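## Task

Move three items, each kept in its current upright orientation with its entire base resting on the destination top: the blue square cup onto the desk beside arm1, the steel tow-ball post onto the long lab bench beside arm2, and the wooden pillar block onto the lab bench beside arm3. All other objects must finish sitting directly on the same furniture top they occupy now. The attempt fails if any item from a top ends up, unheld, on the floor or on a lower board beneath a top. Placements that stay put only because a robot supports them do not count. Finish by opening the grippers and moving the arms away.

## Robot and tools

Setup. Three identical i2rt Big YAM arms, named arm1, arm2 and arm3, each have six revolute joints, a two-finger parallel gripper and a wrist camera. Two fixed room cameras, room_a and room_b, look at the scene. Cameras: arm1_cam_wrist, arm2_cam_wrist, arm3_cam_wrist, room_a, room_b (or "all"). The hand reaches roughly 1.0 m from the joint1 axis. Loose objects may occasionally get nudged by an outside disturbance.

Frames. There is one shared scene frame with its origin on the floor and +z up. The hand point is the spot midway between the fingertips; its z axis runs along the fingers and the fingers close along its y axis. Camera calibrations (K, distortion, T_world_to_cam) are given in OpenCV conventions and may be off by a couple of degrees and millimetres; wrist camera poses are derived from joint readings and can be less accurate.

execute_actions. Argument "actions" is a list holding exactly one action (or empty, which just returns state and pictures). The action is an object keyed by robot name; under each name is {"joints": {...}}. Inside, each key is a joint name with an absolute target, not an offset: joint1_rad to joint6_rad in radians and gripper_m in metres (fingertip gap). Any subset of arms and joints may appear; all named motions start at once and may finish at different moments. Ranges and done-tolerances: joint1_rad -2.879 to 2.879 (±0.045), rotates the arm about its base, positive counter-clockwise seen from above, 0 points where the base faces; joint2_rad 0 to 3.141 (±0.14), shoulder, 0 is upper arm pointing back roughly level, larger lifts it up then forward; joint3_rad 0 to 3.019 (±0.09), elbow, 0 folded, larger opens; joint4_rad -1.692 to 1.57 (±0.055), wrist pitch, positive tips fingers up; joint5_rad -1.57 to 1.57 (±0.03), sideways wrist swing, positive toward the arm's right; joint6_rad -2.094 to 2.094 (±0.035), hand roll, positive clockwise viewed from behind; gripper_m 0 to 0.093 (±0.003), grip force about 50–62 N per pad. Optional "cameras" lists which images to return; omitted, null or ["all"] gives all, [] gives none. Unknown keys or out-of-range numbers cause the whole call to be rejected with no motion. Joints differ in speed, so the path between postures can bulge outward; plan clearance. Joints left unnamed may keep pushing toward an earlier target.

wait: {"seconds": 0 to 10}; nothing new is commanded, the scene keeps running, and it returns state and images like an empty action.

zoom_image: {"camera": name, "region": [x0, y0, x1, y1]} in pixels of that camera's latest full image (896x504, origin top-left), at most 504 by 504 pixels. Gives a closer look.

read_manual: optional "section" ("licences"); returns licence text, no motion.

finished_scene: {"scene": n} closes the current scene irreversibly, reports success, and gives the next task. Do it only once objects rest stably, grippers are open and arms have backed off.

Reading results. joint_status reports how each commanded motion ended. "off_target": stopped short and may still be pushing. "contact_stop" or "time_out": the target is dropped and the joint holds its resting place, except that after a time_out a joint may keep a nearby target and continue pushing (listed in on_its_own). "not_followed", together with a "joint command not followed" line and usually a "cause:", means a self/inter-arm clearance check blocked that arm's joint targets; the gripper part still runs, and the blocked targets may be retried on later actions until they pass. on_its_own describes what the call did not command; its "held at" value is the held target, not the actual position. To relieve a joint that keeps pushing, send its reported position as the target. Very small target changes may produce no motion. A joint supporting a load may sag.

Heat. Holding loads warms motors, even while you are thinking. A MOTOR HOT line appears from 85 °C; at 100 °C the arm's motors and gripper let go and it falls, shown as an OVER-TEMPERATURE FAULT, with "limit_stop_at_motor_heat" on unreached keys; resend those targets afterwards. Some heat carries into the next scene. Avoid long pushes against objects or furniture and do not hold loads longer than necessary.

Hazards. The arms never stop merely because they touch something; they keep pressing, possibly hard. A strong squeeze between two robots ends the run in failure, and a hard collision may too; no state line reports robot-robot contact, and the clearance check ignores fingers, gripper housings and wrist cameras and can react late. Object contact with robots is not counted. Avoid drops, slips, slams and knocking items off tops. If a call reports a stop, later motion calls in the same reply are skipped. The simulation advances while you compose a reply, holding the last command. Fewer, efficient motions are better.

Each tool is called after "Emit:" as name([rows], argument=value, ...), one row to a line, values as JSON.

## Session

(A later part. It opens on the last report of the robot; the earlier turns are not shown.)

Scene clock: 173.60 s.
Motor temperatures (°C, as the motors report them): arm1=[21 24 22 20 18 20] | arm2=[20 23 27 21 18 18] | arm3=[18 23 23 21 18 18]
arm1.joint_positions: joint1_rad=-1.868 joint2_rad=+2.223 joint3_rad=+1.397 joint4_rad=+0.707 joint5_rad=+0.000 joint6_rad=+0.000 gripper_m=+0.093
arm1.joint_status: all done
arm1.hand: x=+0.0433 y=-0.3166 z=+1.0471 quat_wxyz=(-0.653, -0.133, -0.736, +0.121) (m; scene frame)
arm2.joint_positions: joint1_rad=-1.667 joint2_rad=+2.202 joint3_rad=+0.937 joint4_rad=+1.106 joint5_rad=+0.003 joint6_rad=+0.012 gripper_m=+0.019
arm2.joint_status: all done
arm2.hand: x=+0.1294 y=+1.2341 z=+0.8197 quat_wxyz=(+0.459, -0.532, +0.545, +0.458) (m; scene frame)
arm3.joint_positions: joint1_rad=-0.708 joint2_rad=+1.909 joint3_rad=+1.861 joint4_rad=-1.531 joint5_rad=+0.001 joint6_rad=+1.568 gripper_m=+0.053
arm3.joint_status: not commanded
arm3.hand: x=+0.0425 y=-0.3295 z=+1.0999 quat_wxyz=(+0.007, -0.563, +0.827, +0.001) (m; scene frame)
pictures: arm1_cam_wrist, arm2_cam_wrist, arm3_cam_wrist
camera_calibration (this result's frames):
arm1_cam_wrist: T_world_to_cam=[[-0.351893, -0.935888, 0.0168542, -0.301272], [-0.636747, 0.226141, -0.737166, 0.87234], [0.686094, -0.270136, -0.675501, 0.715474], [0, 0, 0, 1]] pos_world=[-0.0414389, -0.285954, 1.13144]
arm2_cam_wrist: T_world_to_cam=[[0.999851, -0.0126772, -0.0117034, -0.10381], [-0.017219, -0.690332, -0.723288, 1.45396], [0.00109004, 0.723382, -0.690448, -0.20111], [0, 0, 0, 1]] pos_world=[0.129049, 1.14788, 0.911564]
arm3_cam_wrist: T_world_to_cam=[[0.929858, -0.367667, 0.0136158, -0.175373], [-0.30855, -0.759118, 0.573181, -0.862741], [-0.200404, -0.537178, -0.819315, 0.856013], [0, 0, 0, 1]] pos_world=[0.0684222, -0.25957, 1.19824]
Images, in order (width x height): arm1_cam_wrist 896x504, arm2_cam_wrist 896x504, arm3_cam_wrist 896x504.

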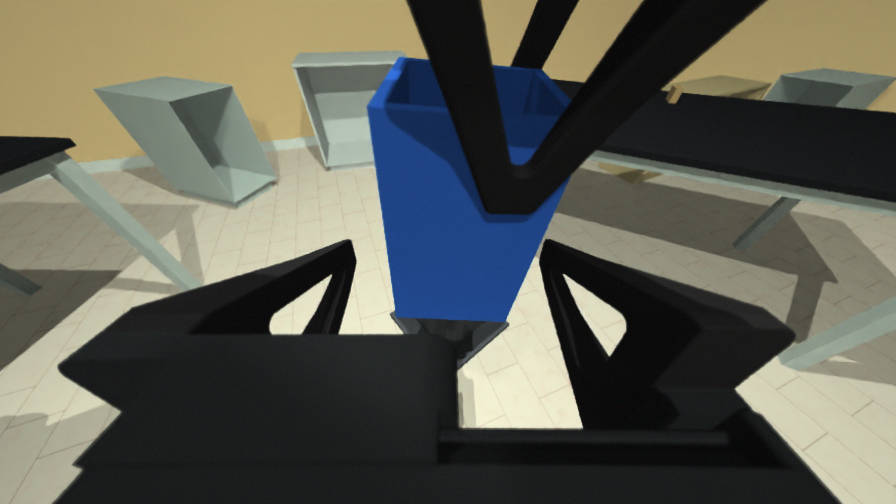

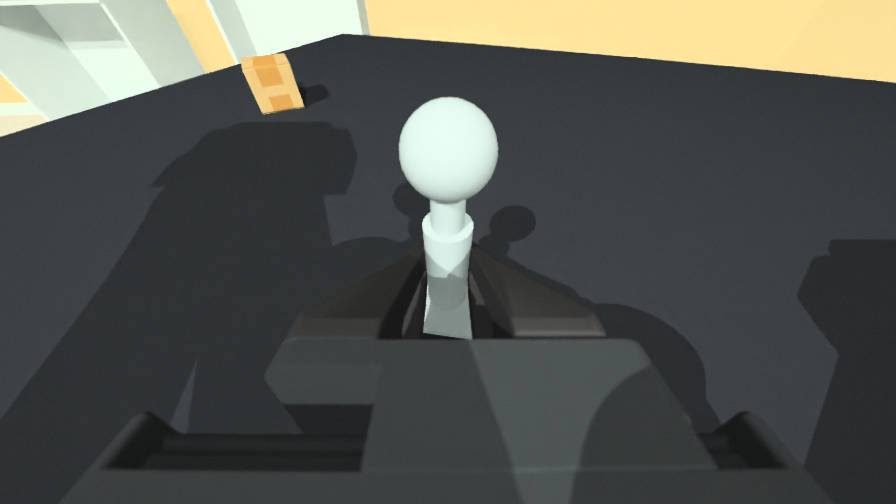

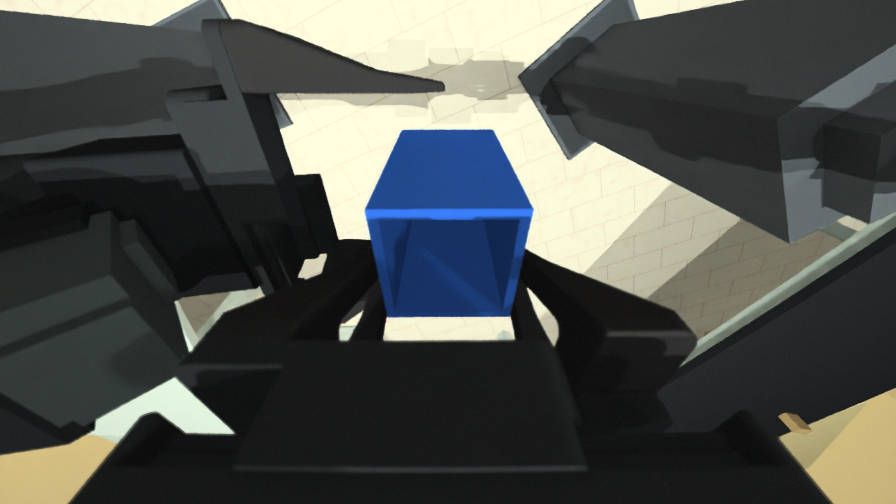

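Emit:
execute_actions([
  {"arm1":{"joints":{"joint3_rad":1.452}},"arm2":{"joints":{"joint2_rad":2.225,"joint4_rad":1.18}}},
], cameras=[])

Emit:
execute_actions([
  {"arm1":{"joints":{"gripper_m":0.03}}},
], cameras=["arm1_cam_wrist","arm2_cam_wrist","arm3_cam_wrist"])

Scene clock: 178.63 s.
Motor temperatures (°C, as the motors report them): arm1=[21 24 23 20 18 20] | arm2=[20 23 27 21 18 18] | arm3=[18 23 23 21 18 18]
arm1.joint_positions: joint1_rad=-1.868 joint2_rad=+2.223 joint3_rad=+1.412 joint4_rad=+0.707 joint5_rad=+0.000 joint6_rad=+0.000 gripper_m=+0.093
arm1.joint_status: all done
arm1.hand: x=+0.0476 y=-0.3182 z=+1.0546 quat_wxyz=(-0.659, -0.132, -0.731, +0.122) (m; scene frame)
arm2.joint_positions: joint1_rad=-1.667 joint2_rad=+2.226 joint3_rad=+0.937 joint4_rad=+1.142 joint5_rad=+0.003 joint6_rad=+0.011 gripper_m=+0.019
arm2.joint_status: all done
arm2.hand: x=+0.1293 y=+1.2321 z=+0.8134 quat_wxyz=(+0.462, -0.529, +0.542, +0.461) (m; scene frame)
arm3.joint_positions: joint1_rad=-0.708 joint2_rad=+1.909 joint3_rad=+1.861 joint4_rad=-1.531 joint5_rad=+0.001 joint6_rad=+1.568 gripper_m=+0.053
arm3.joint_status: not commanded
arm3.hand: x=+0.0425 y=-0.3295 z=+1.0999 quat_wxyz=(+0.007, -0.563, +0.827, +0.001) (m; scene frame)
pictures: none
No camera images: the call's "cameras" was empty. Leave "cameras" out to get every camera's image.

Scene clock: 179.27 s.
Motor temperatures (°C, as the motors report them): arm1=[21 24 23 20 18 20] | arm2=[20 23 27 21 18 18] | arm3=[18 23 23 21 18 18]
arm1.joint_positions: joint1_rad=-1.872 joint2_rad=+2.223 joint3_rad=+1.412 joint4_rad=+0.707 joint5_rad=+0.002 joint6_rad=-0.004 gripper_m=+0.054
arm1.joint_status: gripper_m off_target (ended at +0.054, target +0.030)
arm1.hand: x=+0.0463 y=-0.3215 z=+1.0546 quat_wxyz=(-0.658, -0.133, -0.730, +0.125) (m; scene frame)
arm2.joint_positions: joint1_rad=-1.667 joint2_rad=+2.226 joint3_rad=+0.937 joint4_rad=+1.142 joint5_rad=+0.003 joint6_rad=+0.011 gripper_m=+0.019
arm2.joint_status: not commanded
arm2.hand: x=+0.1293 y=+1.2321 z=+0.8134 quat_wxyz=(+0.462, -0.529, +0.542, +0.461) (m; scene frame)
arm3.joint_positions: joint1_rad=-0.709 joint2_rad=+1.909 joint3_rad=+1.861 joint4_rad=-1.531 joint5_rad=+0.001 joint6_rad=+1.569 gripper_m=+0.053
arm3.joint_status: not commanded
arm3.hand: x=+0.0427 y=-0.3291 z=+1.1000 quat_wxyz=(+0.007, -0.562, +0.827, +0.001) (m; scene frame)
pictures: arm1_cam_wrist, arm2_cam_wrist, arm3_cam_wrist
camera_calibration (this result's frames):
arm1_cam_wrist: T_world_to_cam=[[-0.35774, -0.933586, 0.0209525, -0.30826], [-0.626148, 0.223166, -0.747085, 0.889925], [0.692793, -0.280381, -0.664398, 0.701867], [0, 0, 0, 1]] pos_world=[-0.0393006, -0.289597, 1.13763]
arm2_cam_wrist: T_world_to_cam=[[0.999867, -0.012374, -0.0106067, -0.105153], [-0.0161952, -0.681465, -0.731671, 1.44379], [0.00182558, 0.731746, -0.681575, -0.221645], [0, 0, 0, 1]] pos_world=[0.128926, 1.14478, 0.904194]
arm3_cam_wrist: T_world_to_cam=[[0.929014, -0.369795, 0.0135854, -0.176006], [-0.310272, -0.75842, 0.573175, -0.862065], [-0.201654, -0.536703, -0.81932, 0.856491], [0, 0, 0, 1]] pos_world=[0.068752, -0.259212, 1.19825]
Images, in order (width x height): arm1_cam_wrist 896x504, arm2_cam_wrist 896x504, arm3_cam_wrist 896x504.

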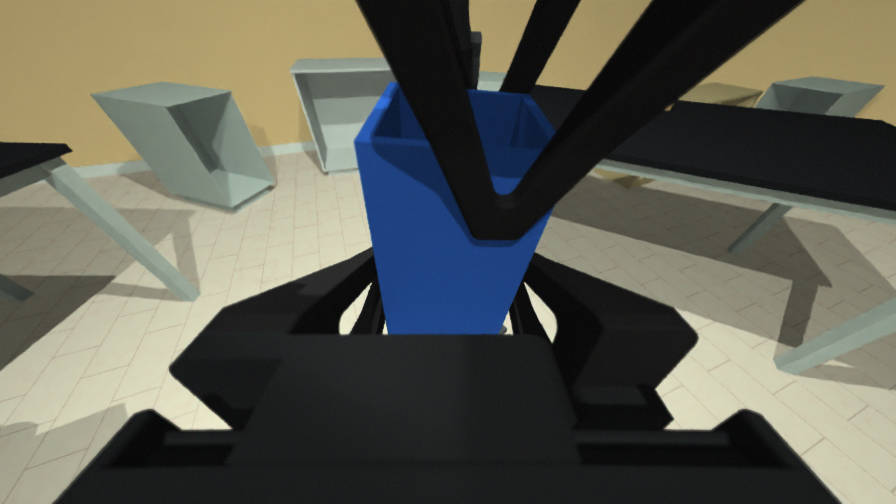

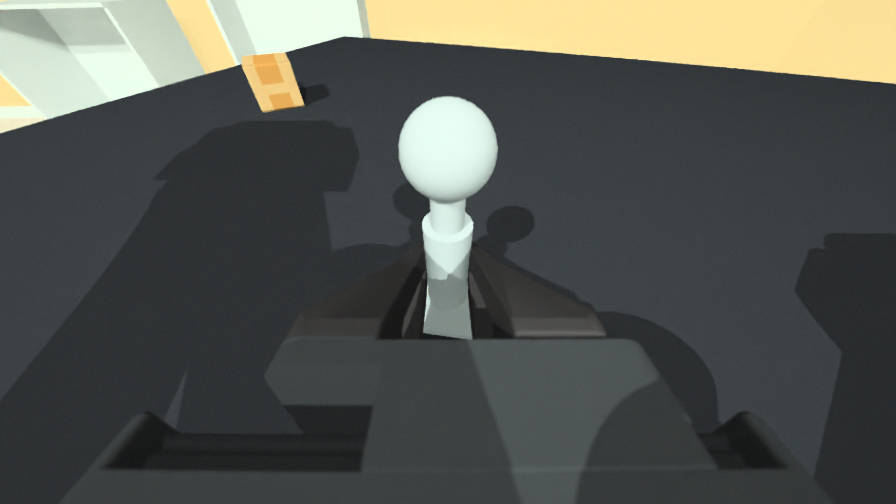

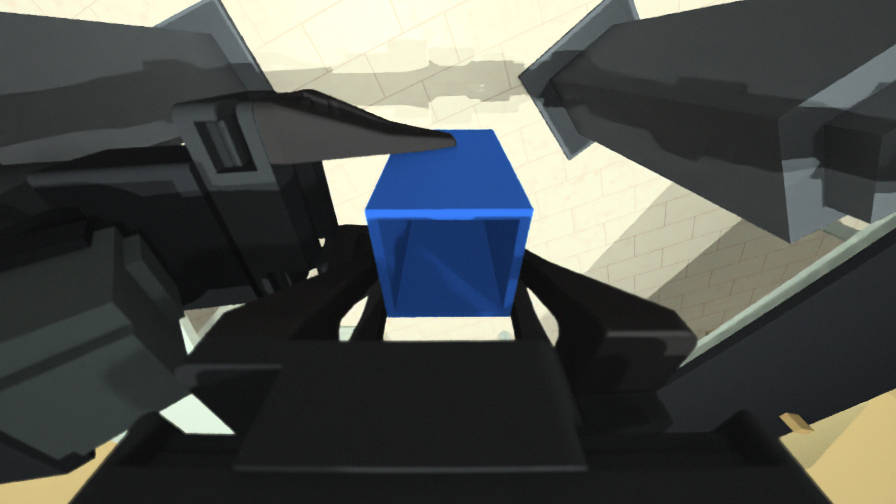

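Emit:
execute_actions([
  {"arm2":{"joints":{"gripper_m":0.093}},"arm3":{"joints":{"gripper_m":0.066}}},
], cameras=["arm2_cam_wrist"])

Emit:
execute_actions([
  {"arm2":{"joints":{"joint2_rad":1.6}},"arm3":{"joints":{"joint2_rad":1.6}}},
], cameras=["room_a"])

Scene clock: 186.23 s.
Motor temperatures (°C, as the motors report them): arm1=[21 24 23 20 18 20] | arm2=[20 23 26 21 18 18] | arm3=[18 23 23 21 18 18]
arm1.joint_positions: joint1_rad=-1.872 joint2_rad=+2.224 joint3_rad=+1.412 joint4_rad=+0.707 joint5_rad=+0.002 joint6_rad=-0.004 gripper_m=+0.054
arm1.joint_status: not commanded
arm1.hand: x=+0.0463 y=-0.3215 z=+1.0543 quat_wxyz=(-0.658, -0.133, -0.731, +0.125) (m; scene frame)
arm2.joint_positions: joint1_rad=-1.667 joint2_rad=+2.226 joint3_rad=+0.937 joint4_rad=+1.149 joint5_rad=+0.003 joint6_rad=+0.011 gripper_m=+0.093
arm2.joint_status: all done
arm2.hand: x=+0.1293 y=+1.2324 z=+0.8151 quat_wxyz=(+0.464, -0.528, +0.540, +0.463) (m; scene frame)
arm3.joint_positions: joint1_rad=-0.709 joint2_rad=+1.909 joint3_rad=+1.861 joint4_rad=-1.531 joint5_rad=+0.001 joint6_rad=+1.569 gripper_m=+0.066
arm3.joint_status: all done
arm3.hand: x=+0.0428 y=-0.3292 z=+1.1000 quat_wxyz=(+0.007, -0.562, +0.827, +0.001) (m; scene frame)
pictures: arm2_cam_wrist
camera_calibration (this result's frames):
arm2_cam_wrist: T_world_to_cam=[[0.999868, -0.0123053, -0.0106247, -0.105206], [-0.016149, -0.676425, -0.736334, 1.44276], [0.00187397, 0.736409, -0.676534, -0.230545], [0, 0, 0, 1]] pos_world=[0.128923, 1.1444, 0.905263]
Images, in order (width x height): arm2_cam_wrist 896x504.

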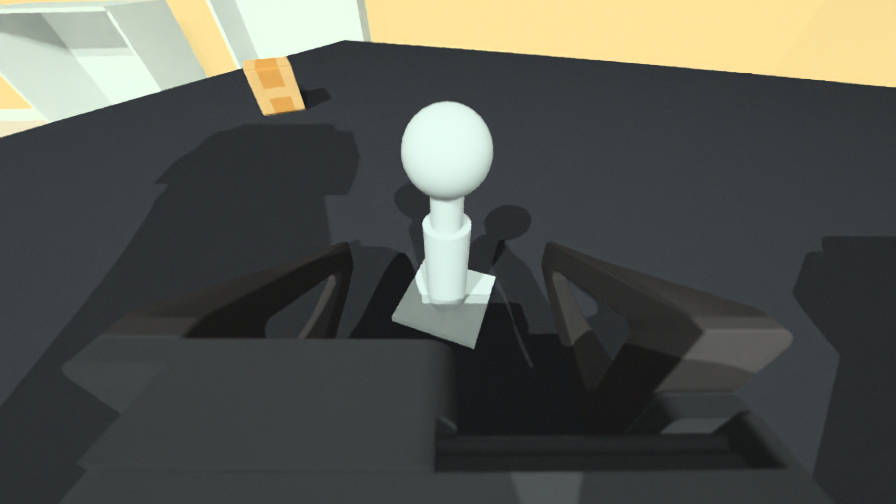

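Scene clock: 187.70 s.
Motor temperatures (°C, as the motors report them): arm1=[21 24 23 20 18 20] | arm2=[20 23 26 21 18 18] | arm3=[18 23 23 21 18 18]
arm1.joint_positions: joint1_rad=-1.872 joint2_rad=+2.225 joint3_rad=+1.413 joint4_rad=+0.707 joint5_rad=+0.002 joint6_rad=-0.004 gripper_m=+0.054
arm1.joint_status: not commanded
arm1.hand: x=+0.0465 y=-0.3215 z=+1.0534 quat_wxyz=(-0.657, -0.133, -0.731, +0.125) (m; scene frame)
arm2.joint_positions: joint1_rad=-1.667 joint2_rad=+1.595 joint3_rad=+0.937 joint4_rad=+1.167 joint5_rad=+0.003 joint6_rad=+0.011 gripper_m=+0.093
arm2.joint_status: all done
arm2.hand: x=+0.1292 y=+1.1925 z=+1.2205 quat_wxyz=(+0.610, -0.354, +0.363, +0.609) (m; scene frame)
arm3.joint_positions: joint1_rad=-0.709 joint2_rad=+1.575 joint3_rad=+1.850 joint4_rad=-1.532 joint5_rad=+0.001 joint6_rad=+1.569 gripper_m=+0.066
arm3.joint_status: all done
arm3.hand: x=+0.0943 y=-0.3521 z=+1.2774 quat_wxyz=(-0.083, -0.555, +0.817, +0.134) (m; scene frame)
pictures: room_a
Images, in order (width x height): room_a 896x504.

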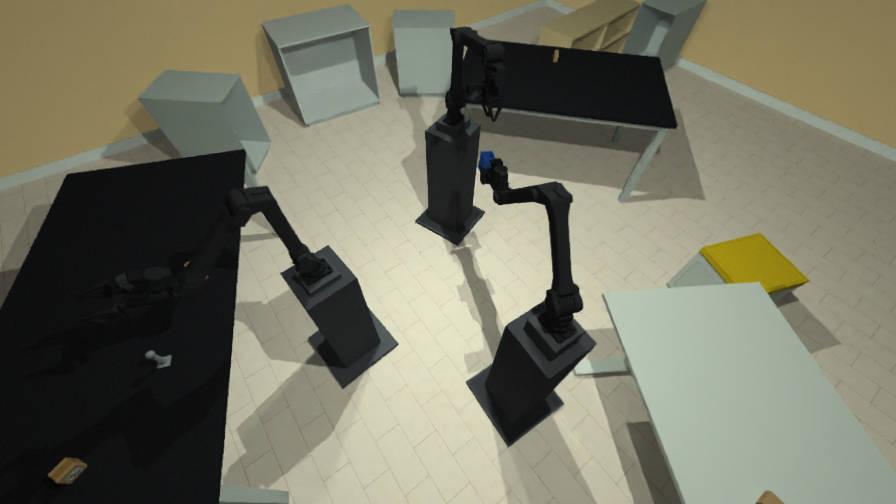

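Emit:
execute_actions([
  {"arm1":{"joints":{"joint2_rad":1.5,"joint3_rad":0.68}},"arm2":{"joints":{"joint1_rad":-2.309,"joint2_rad":1.7,"joint3_rad":1.52,"joint4_rad":-1.25,"joint6_rad":0.69}},"arm3":{"joints":{"joint1_rad":-1.5,"joint2_rad":1.3,"joint6_rad":-0.01,"gripper_m":0.093}}},
], cameras=[])

Emit:
execute_actions([
  {"arm1":{"joints":{"joint1_rad":2.5}},"arm2":{"joints":{"joint2_rad":1.86,"joint3_rad":1.40,"joint4_rad":-1.04}},"arm3":{"joints":{"joint2_rad":1.53,"joint3_rad":0.82,"joint4_rad":0.57}}},
])

Scene clock: 197.17 s.
Motor temperatures (°C, as the motors report them): arm1=[21 24 24 20 18 20] | arm2=[20 23 27 21 18 18] | arm3=[18 23 23 21 18 18]
arm1.joint_positions: joint1_rad=-1.872 joint2_rad=+1.495 joint3_rad=+0.675 joint4_rad=+0.701 joint5_rad=+0.002 joint6_rad=-0.004 gripper_m=+0.054
arm1.joint_status: all done
arm1.hand: x=-0.1848 y=-0.2325 z=+1.1714 quat_wxyz=(-0.652, -0.134, -0.736, +0.124) (m; scene frame)
arm2.joint_positions: joint1_rad=-2.313 joint2_rad=+1.704 joint3_rad=+1.477 joint4_rad=-1.233 joint5_rad=+0.002 joint6_rad=+0.676 gripper_m=+0.093
arm2.joint_status: all done
arm2.hand: x=+0.4513 y=+1.0026 z=+0.9935 quat_wxyz=(+0.039, -0.119, +0.991, +0.039) (m; scene frame)
arm3.joint_positions: joint1_rad=-1.493 joint2_rad=+1.280 joint3_rad=+1.850 joint4_rad=-1.532 joint5_rad=+0.002 joint6_rad=+0.003 gripper_m=+0.093
arm3.joint_status: all done
arm3.hand: x=+0.4168 y=-0.1475 z=+1.4192 quat_wxyz=(+0.171, -0.795, +0.524, +0.252) (m; scene frame)
pictures: none
No camera images: the call's "cameras" was empty. Leave "cameras" out to get every camera's image.

Scene clock: 200.40 s.
Motor temperatures (°C, as the motors report them): arm1=[21 24 23 20 18 20] | arm2=[20 23 27 21 18 18] | arm3=[18 23 23 21 18 18]
arm1.joint_positions: joint1_rad=+2.504 joint2_rad=+1.495 joint3_rad=+0.675 joint4_rad=+0.701 joint5_rad=-0.001 joint6_rad=-0.004 gripper_m=+0.054
arm1.joint_status: all done
arm1.hand: x=-1.0788 y=-0.4611 z=+1.1722 quat_wxyz=(+0.279, +0.677, +0.315, -0.603) (m; scene frame)
arm2.joint_positions: joint1_rad=-2.313 joint2_rad=+1.870 joint3_rad=+1.393 joint4_rad=-1.059 joint5_rad=+0.002 joint6_rad=+0.676 gripper_m=+0.093
arm2.joint_status: all done
arm2.hand: x=+0.4559 y=+1.0085 z=+0.8784 quat_wxyz=(+0.013, -0.119, +0.993, +0.012) (m; scene frame)
arm3.joint_positions: joint1_rad=-1.493 joint2_rad=+1.543 joint3_rad=+0.822 joint4_rad=+0.553 joint5_rad=+0.002 joint6_rad=+0.002 gripper_m=+0.093
arm3.joint_status: all done
arm3.hand: x=+0.3510 y=+0.0106 z=+1.1216 quat_wxyz=(+0.359, -0.636, +0.417, +0.541) (m; scene frame)
pictures: arm1_cam_wrist, arm2_cam_wrist, arm3_cam_wrist, room_a, room_b
camera_calibration (this result's frames):
arm1_cam_wrist: T_world_to_cam=[[-0.765312, 0.643476, 0.015379, -0.549529], [0.425607, 0.523827, -0.737878, 1.56692], [-0.482863, -0.558161, -0.674759, 0.136081], [0, 0, 0, 1]] pos_world=[-1.02174, -0.39123, 1.25647]
arm2_cam_wrist: T_world_to_cam=[[0.237611, -0.971112, -0.0219622, 0.890672], [-0.812388, -0.211068, 0.543577, 0.112613], [-0.532509, -0.111318, -0.839072, 1.21791], [0, 0, 0, 1]] pos_world=[0.528397, 1.02429, 0.980258]
arm3_cam_wrist: T_world_to_cam=[[0.922213, 0.386636, 0.00604077, -0.334294], [0.276213, -0.647737, -0.710031, 0.711015], [-0.27061, 0.656468, -0.704145, 1.00115], [0, 0, 0, 1]] pos_world=[0.38282, -0.0674234, 1.21182]
Images, in order (width x height): arm1_cam_wrist 896x504, arm2_cam_wrist 896x504, arm3_cam_wrist 896x504, room_a 896x504, room_b 896x504.

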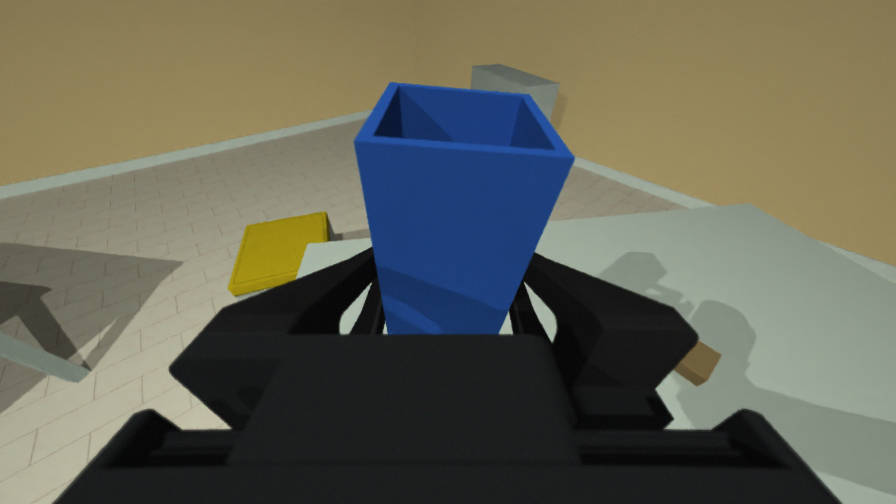

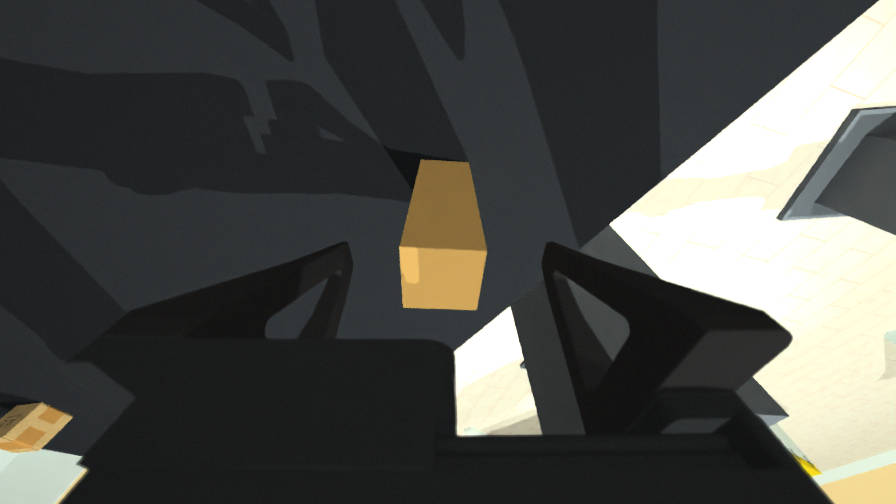

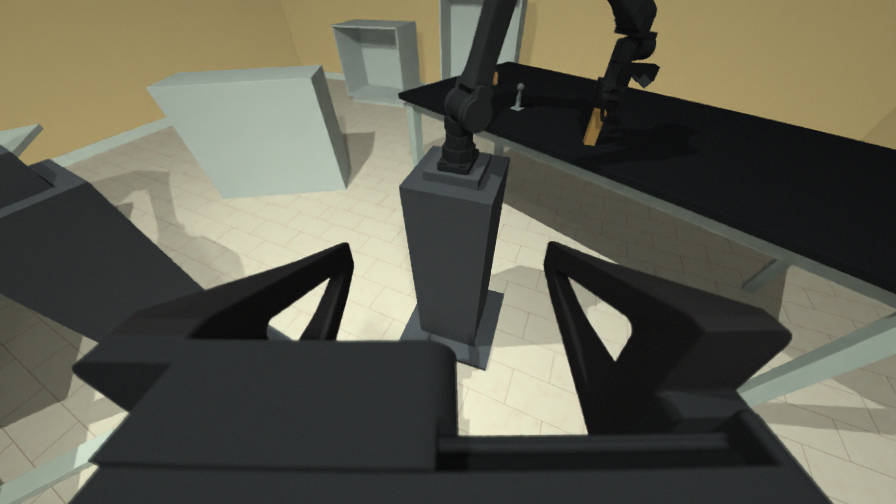

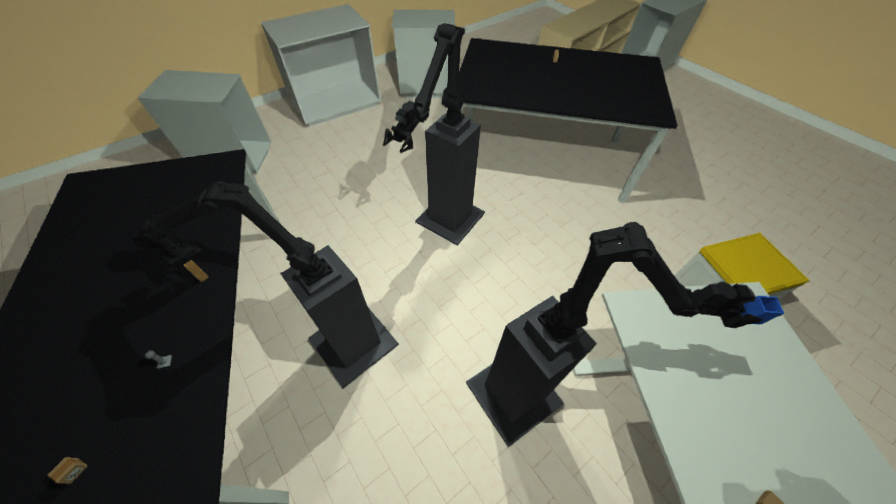

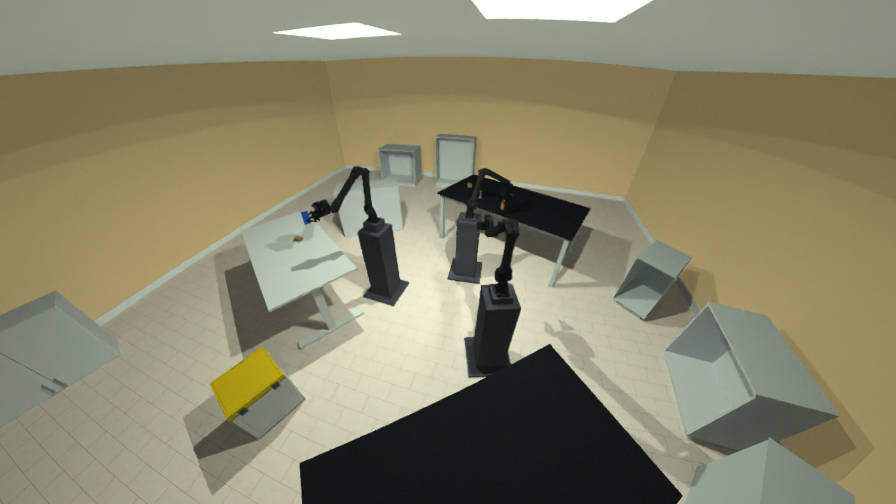

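Emit:
execute_actions([
  {"arm1":{"joints":{"joint2_rad":2.73,"joint3_rad":1.405,"joint4_rad":1.27,"joint6_rad":-0.05}},"arm2":{"joints":{"gripper_m":0.015}},"arm3":{"joints":{"joint2_rad":2.01,"joint3_rad":0.737,"joint4_rad":1.145}}},
], cameras=["arm1_cam_wrist","arm2_cam_wrist","room_a"])

Scene clock: 206.70 s.
Motor temperatures (°C, as the motors report them): arm1=[21 24 23 20 18 20] | arm2=[20 23 27 21 18 18] | arm3=[18 23 23 21 18 18]
arm1.joint_positions: joint1_rad=+2.504 joint2_rad=+2.731 joint3_rad=+1.384 joint4_rad=+1.246 joint5_rad=-0.001 joint6_rad=-0.044 gripper_m=+0.054
arm1.joint_status: all done
arm1.hand: x=-1.1821 y=-0.5843 z=+0.7901 quat_wxyz=(+0.270, +0.665, +0.326, -0.615) (m; scene frame)
arm2.joint_positions: joint1_rad=-2.313 joint2_rad=+1.870 joint3_rad=+1.393 joint4_rad=-1.059 joint5_rad=+0.001 joint6_rad=+0.676 gripper_m=+0.034
arm2.joint_status: gripper_m off_target (ended at +0.034, target +0.015)
arm2.hand: x=+0.4559 y=+1.0087 z=+0.8784 quat_wxyz=(+0.013, -0.119, +0.993, +0.012) (m; scene frame)
arm3.joint_positions: joint1_rad=-1.493 joint2_rad=+1.996 joint3_rad=+0.734 joint4_rad=+1.128 joint5_rad=+0.002 joint6_rad=+0.002 gripper_m=+0.093
arm3.joint_status: all done
arm3.hand: x=+0.3550 y=+0.0046 z=+0.9549 quat_wxyz=(+0.366, -0.626, +0.411, +0.552) (m; scene frame)
pictures: arm1_cam_wrist, arm2_cam_wrist, room_a
camera_calibration (this result's frames):
arm1_cam_wrist: T_world_to_cam=[[-0.766555, 0.639796, 0.0552682, -0.578502], [0.391933, 0.534283, -0.748953, 1.36856], [-0.508705, -0.552452, -0.660315, -0.278987], [0, 0, 0, 1]] pos_world=[-1.12176, -0.515201, 0.872739]
arm2_cam_wrist: T_world_to_cam=[[0.237252, -0.971187, -0.0225088, 0.891502], [-0.812423, -0.211064, 0.543526, 0.112695], [-0.532617, -0.110666, -0.83909, 1.21733], [0, 0, 0, 1]] pos_world=[0.528416, 1.02432, 0.980264]
Images, in order (width x height): arm1_cam_wrist 896x504, arm2_cam_wrist 896x504, room_a 896x504.

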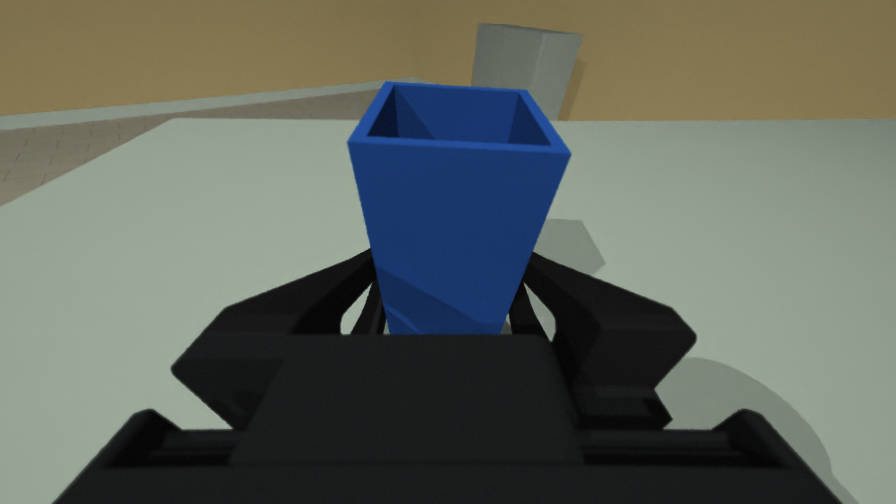

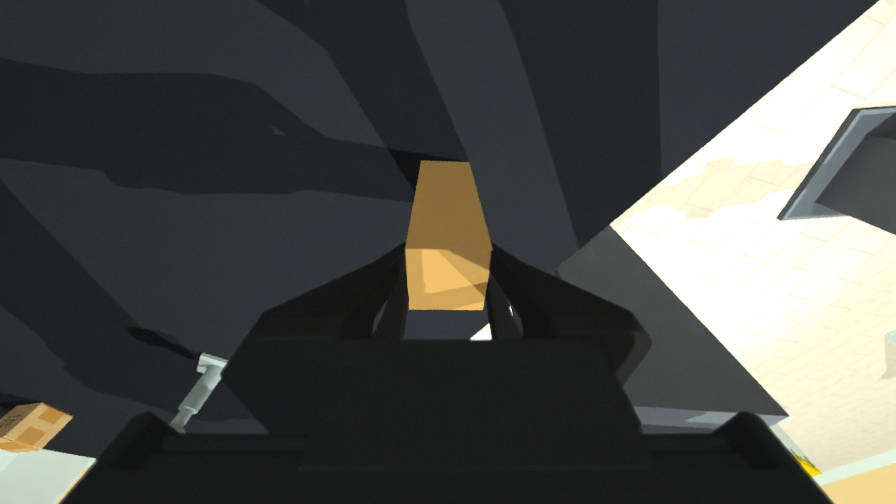

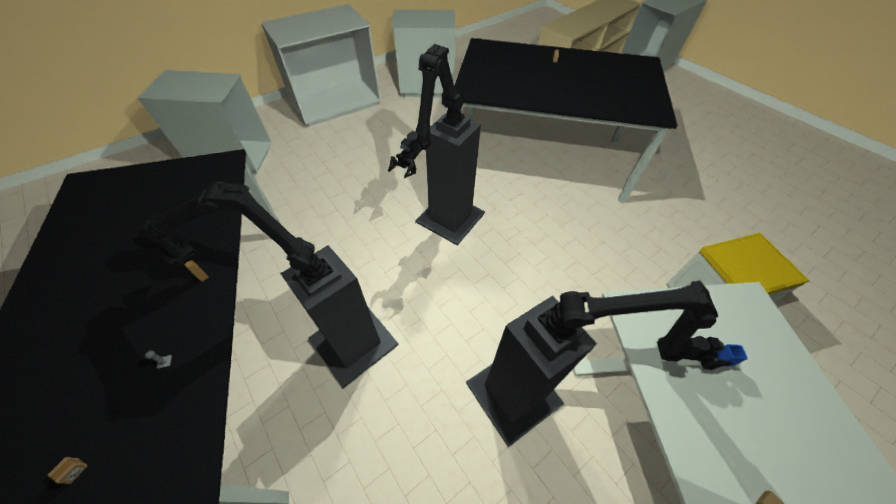

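Emit:
execute_actions([
  {"arm1":{"joints":{"joint2_rad":2.80,"joint4_rad":1.30}},"arm2":{"joints":{"joint2_rad":1.6,"joint4_rad":-1.35,"joint6_rad":1.585}}},
], cameras=[])

Emit:
execute_actions([
  {"arm2":{"joints":{"joint1_rad":1.876}}},
])

Scene clock: 213.53 s.
Motor temperatures (°C, as the motors report them): arm1=[21 24 22 20 18 20] | arm2=[20 23 27 21 18 18] | arm3=[18 23 22 21 18 18]
arm1.joint_positions: joint1_rad=+2.504 joint2_rad=+2.786 joint3_rad=+1.388 joint4_rad=+1.280 joint5_rad=-0.001 joint6_rad=-0.045 gripper_m=+0.054
arm1.joint_status: all done
arm1.hand: x=-1.1722 y=-0.5728 z=+0.7613 quat_wxyz=(+0.267, +0.670, +0.329, -0.609) (m; scene frame)
arm2.joint_positions: joint1_rad=-2.313 joint2_rad=+1.607 joint3_rad=+1.393 joint4_rad=-1.334 joint5_rad=+0.001 joint6_rad=+1.569 gripper_m=+0.034
arm2.joint_status: all done
arm2.hand: x=+0.4168 y=+0.9579 z=+1.0067 quat_wxyz=(+0.004, +0.321, +0.947, +0.010) (m; scene frame)
arm3.joint_positions: joint1_rad=-1.493 joint2_rad=+1.996 joint3_rad=+0.734 joint4_rad=+1.128 joint5_rad=+0.002 joint6_rad=+0.002 gripper_m=+0.093
arm3.joint_status: not commanded
arm3.hand: x=+0.3550 y=+0.0046 z=+0.9549 quat_wxyz=(+0.366, -0.626, +0.411, +0.552) (m; scene frame)
pictures: none
No camera images: the call's "cameras" was empty. Leave "cameras" out to get every camera's image.

Scene clock: 216.67 s.
Motor temperatures (°C, as the motors report them): arm1=[21 24 22 20 18 20] | arm2=[20 23 27 21 18 18] | arm3=[18 23 22 21 18 18]
arm1.joint_positions: joint1_rad=+2.504 joint2_rad=+2.786 joint3_rad=+1.388 joint4_rad=+1.280 joint5_rad=-0.001 joint6_rad=-0.045 gripper_m=+0.054
arm1.joint_status: not commanded
arm1.hand: x=-1.1722 y=-0.5728 z=+0.7613 quat_wxyz=(+0.267, +0.670, +0.329, -0.609) (m; scene frame)
arm2.joint_positions: joint1_rad=+1.881 joint2_rad=+1.609 joint3_rad=+1.393 joint4_rad=-1.334 joint5_rad=-0.001 joint6_rad=+1.570 gripper_m=+0.035
arm2.joint_status: all done
arm2.hand: x=+0.3082 y=+0.1310 z=+1.0063 quat_wxyz=(-0.010, -0.980, -0.197, -0.002) (m; scene frame)
arm3.joint_positions: joint1_rad=-1.493 joint2_rad=+1.996 joint3_rad=+0.734 joint4_rad=+1.128 joint5_rad=+0.002 joint6_rad=+0.002 gripper_m=+0.093
arm3.joint_status: not commanded
arm3.hand: x=+0.3550 y=+0.0046 z=+0.9549 quat_wxyz=(+0.366, -0.626, +0.411, +0.552) (m; scene frame)
pictures: arm1_cam_wrist, arm2_cam_wrist, arm3_cam_wrist, room_a, room_b
camera_calibration (this result's frames):
arm1_cam_wrist: T_world_to_cam=[[-0.767201, 0.638966, 0.055902, -0.578458], [0.3995, 0.544217, -0.737718, 1.34295], [-0.5018, -0.543645, -0.672791, -0.263991], [0, 0, 0, 1]] pos_world=[-1.11277, -0.504759, 0.845445]
arm2_cam_wrist: T_world_to_cam=[[-0.386985, 0.921798, -0.0230215, 0.021949], [0.754252, 0.330811, 0.567158, -0.839612], [0.530421, 0.202118, -0.823287, 0.764364], [0, 0, 0, 1]] pos_world=[0.236338, 0.103029, 1.10599]
arm3_cam_wrist: T_world_to_cam=[[0.922193, 0.386689, 0.00568897, -0.334266], [0.266453, -0.624648, -0.734042, 0.614], [-0.280292, 0.678444, -0.67908, 0.868116], [0, 0, 0, 1]] pos_world=[0.387982, -0.0761771, 1.04212]
Images, in order (width x height): arm1_cam_wrist 896x504, arm2_cam_wrist 896x504, arm3_cam_wrist 896x504, room_a 896x504, room_b 896x504.

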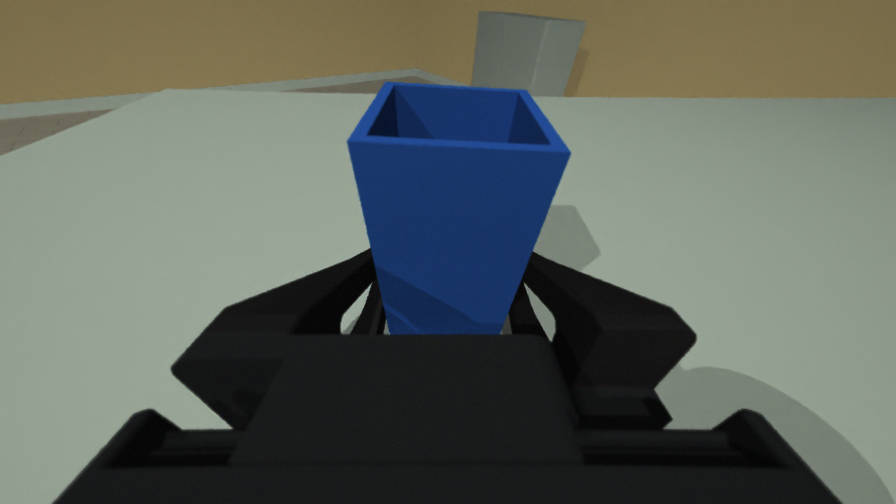

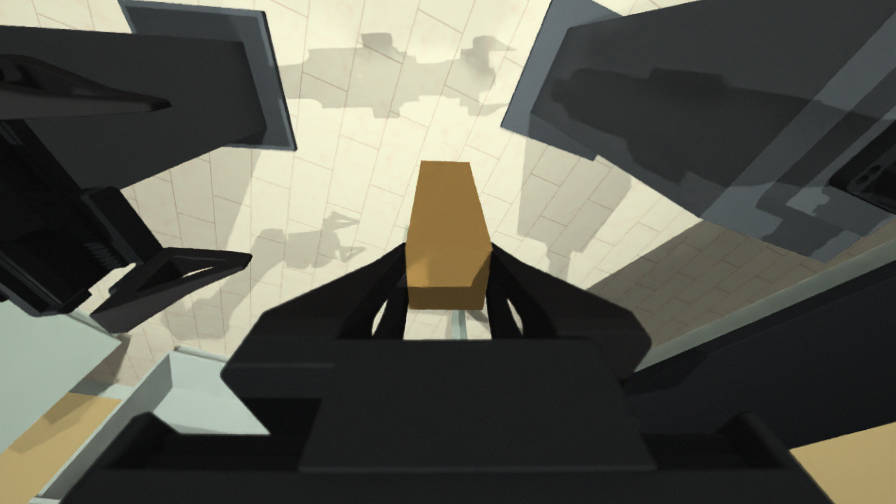

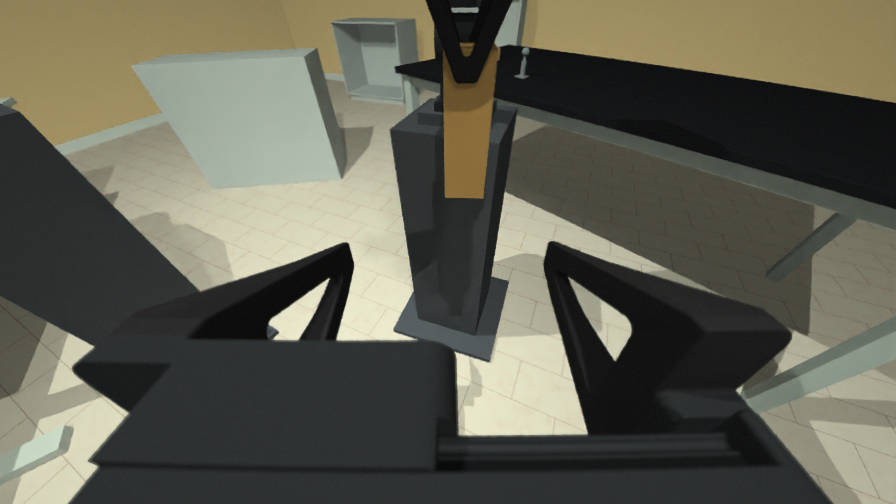

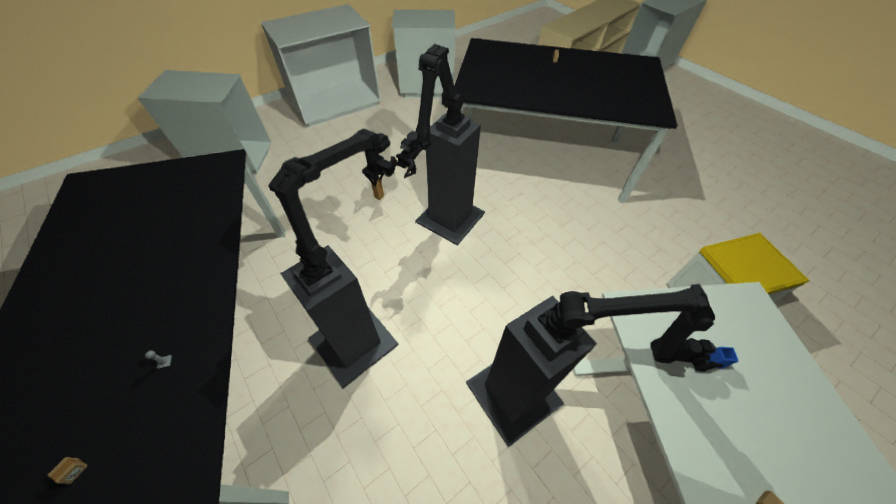

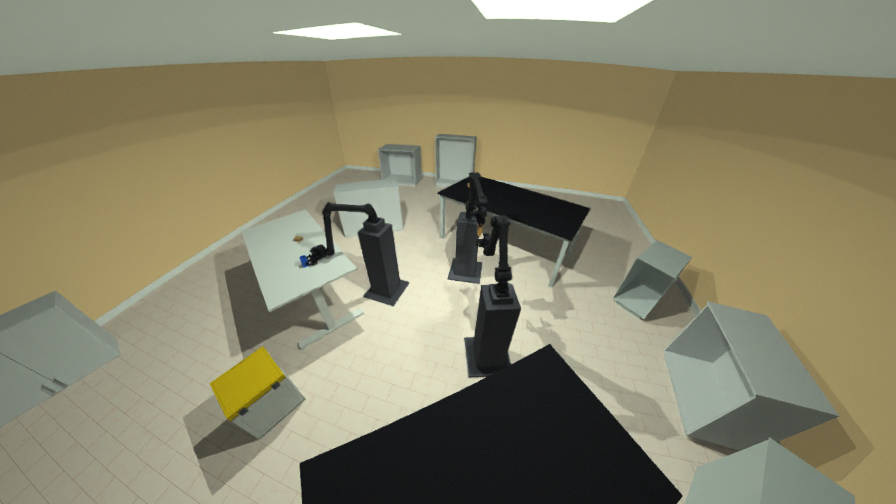

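Emit:
execute_actions([
  {"arm1":{"joints":{"joint2_rad":2.83}},"arm3":{"joints":{"joint1_rad":-1.519,"joint2_rad":2.192,"joint3_rad":1.205,"joint4_rad":0.845}}},
], cameras=["arm1_cam_wrist","arm2_cam_wrist","arm3_cam_wrist"])

Scene clock: 221.57 s.
Motor temperatures (°C, as the motors report them): arm1=[21 24 22 20 18 20] | arm2=[20 23 27 21 18 18] | arm3=[18 23 22 21 18 18]
arm1.joint_positions: joint1_rad=+2.504 joint2_rad=+2.789 joint3_rad=+1.389 joint4_rad=+1.285 joint5_rad=-0.001 joint6_rad=-0.045 gripper_m=+0.054
arm1.joint_status: all done
arm1.hand: x=-1.1718 y=-0.5724 z=+0.7604 quat_wxyz=(+0.268, +0.670, +0.329, -0.610) (m; scene frame)
arm2.joint_positions: joint1_rad=+1.881 joint2_rad=+1.609 joint3_rad=+1.393 joint4_rad=-1.334 joint5_rad=-0.001 joint6_rad=+1.570 gripper_m=+0.035
arm2.joint_status: not commanded
arm2.hand: x=+0.3082 y=+0.1310 z=+1.0063 quat_wxyz=(-0.010, -0.980, -0.197, -0.002) (m; scene frame)
arm3.joint_positions: joint1_rad=-1.506 joint2_rad=+2.182 joint3_rad=+1.191 joint4_rad=+0.856 joint5_rad=+0.002 joint6_rad=+0.002 gripper_m=+0.093
arm3.joint_status: all done
arm3.hand: x=+0.3054 y=+0.1440 z=+0.9540 quat_wxyz=(+0.369, -0.624, +0.416, +0.549) (m; scene frame)
pictures: arm1_cam_wrist, arm2_cam_wrist, arm3_cam_wrist
camera_calibration (this result's frames):
arm1_cam_wrist: T_world_to_cam=[[-0.767115, 0.639068, 0.0559199, -0.578257], [0.398411, 0.542925, -0.739258, 1.34107], [-0.502796, -0.544816, -0.671097, -0.267302], [0, 0, 0, 1]] pos_world=[-1.11228, -0.504185, 0.844345]
arm2_cam_wrist: T_world_to_cam=[[-0.386985, 0.921798, -0.0230215, 0.021949], [0.754252, 0.330811, 0.567158, -0.839612], [0.530421, 0.202118, -0.823287, 0.764364], [0, 0, 0, 1]] pos_world=[0.236338, 0.103029, 1.10599]
arm3_cam_wrist: T_world_to_cam=[[0.927133, 0.374691, 0.00558334, -0.342153], [0.259055, -0.630096, -0.732031, 0.714705], [-0.270768, 0.680137, -0.681248, 0.757978], [0, 0, 0, 1]] pos_world=[0.337309, 0.0630058, 1.04147]
Images, in order (width x height): arm1_cam_wrist 896x504, arm2_cam_wrist 896x504, arm3_cam_wrist 896x504.

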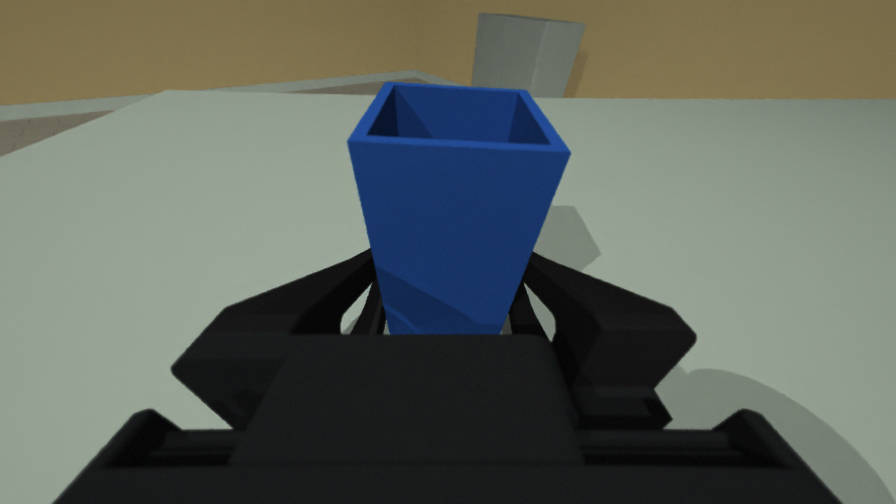

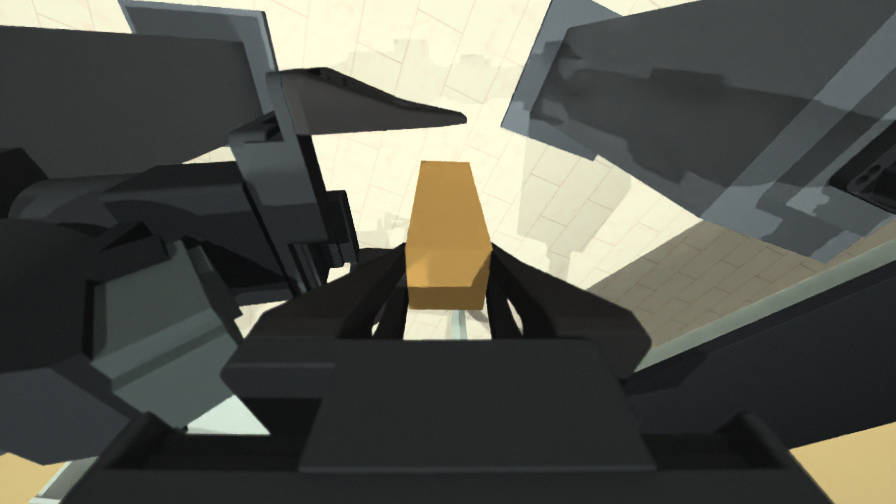

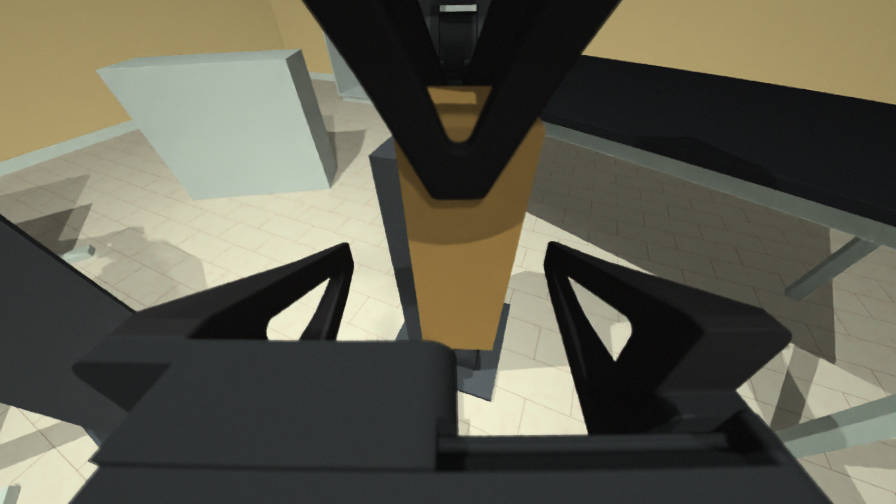

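Emit:
execute_actions([
  {"arm1":{"joints":{"joint2_rad":2.79,"gripper_m":0.093}},"arm3":{"joints":{"joint1_rad":-1.524,"gripper_m":0.015}}},
], cameras=["arm3_cam_wrist"])

Scene clock: 227.03 s.
Motor temperatures (°C, as the motors report them): arm1=[21 24 22 20 18 20] | arm2=[20 23 27 21 18 18] | arm3=[18 23 22 21 18 18]
arm1.joint_positions: joint1_rad=+2.504 joint2_rad=+2.789 joint3_rad=+1.389 joint4_rad=+1.285 joint5_rad=-0.001 joint6_rad=-0.045 gripper_m=+0.093
arm1.joint_status: all done
arm1.hand: x=-1.1719 y=-0.5725 z=+0.7607 quat_wxyz=(+0.268, +0.670, +0.328, -0.610) (m; scene frame)
arm2.joint_positions: joint1_rad=+1.880 joint2_rad=+1.609 joint3_rad=+1.393 joint4_rad=-1.334 joint5_rad=+0.001 joint6_rad=+1.569 gripper_m=+0.035
arm2.joint_status: not commanded
arm2.hand: x=+0.3077 y=+0.1309 z=+1.0063 quat_wxyz=(-0.010, -0.980, -0.198, -0.001) (m; scene frame)
arm3.joint_positions: joint1_rad=-1.511 joint2_rad=+2.182 joint3_rad=+1.191 joint4_rad=+0.855 joint5_rad=+0.005 joint6_rad=-0.002 gripper_m=+0.035
arm3.joint_status: gripper_m off_target (ended at +0.035, target +0.015); the others done
arm3.hand: x=+0.3093 y=+0.1455 z=+0.9538 quat_wxyz=(+0.373, -0.624, +0.417, +0.546) (m; scene frame)
pictures: arm3_cam_wrist
camera_calibration (this result's frames):
arm3_cam_wrist: T_world_to_cam=[[0.929731, 0.368104, 0.0100371, -0.350413], [0.257796, -0.631176, -0.731545, 0.714659], [-0.262949, 0.682728, -0.681719, 0.755509], [0, 0, 0, 1]] pos_world=[0.340215, 0.0642565, 1.04137]
Images, in order (width x height): arm3_cam_wrist 896x504.

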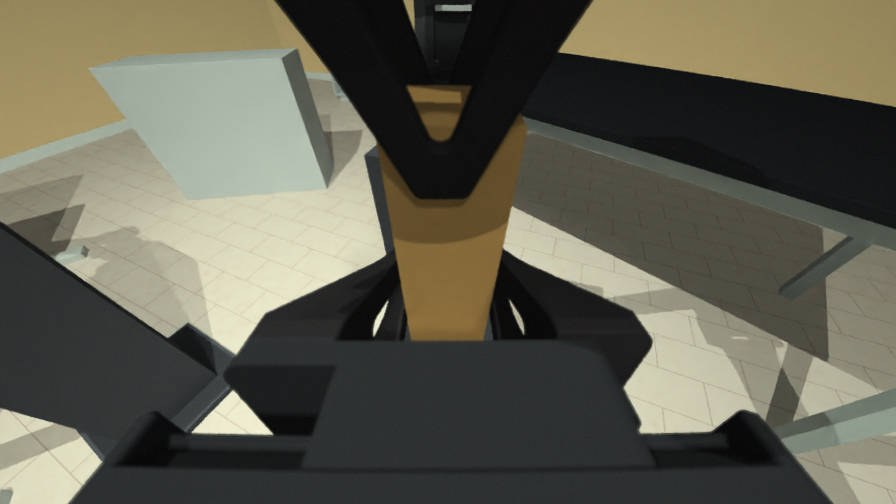

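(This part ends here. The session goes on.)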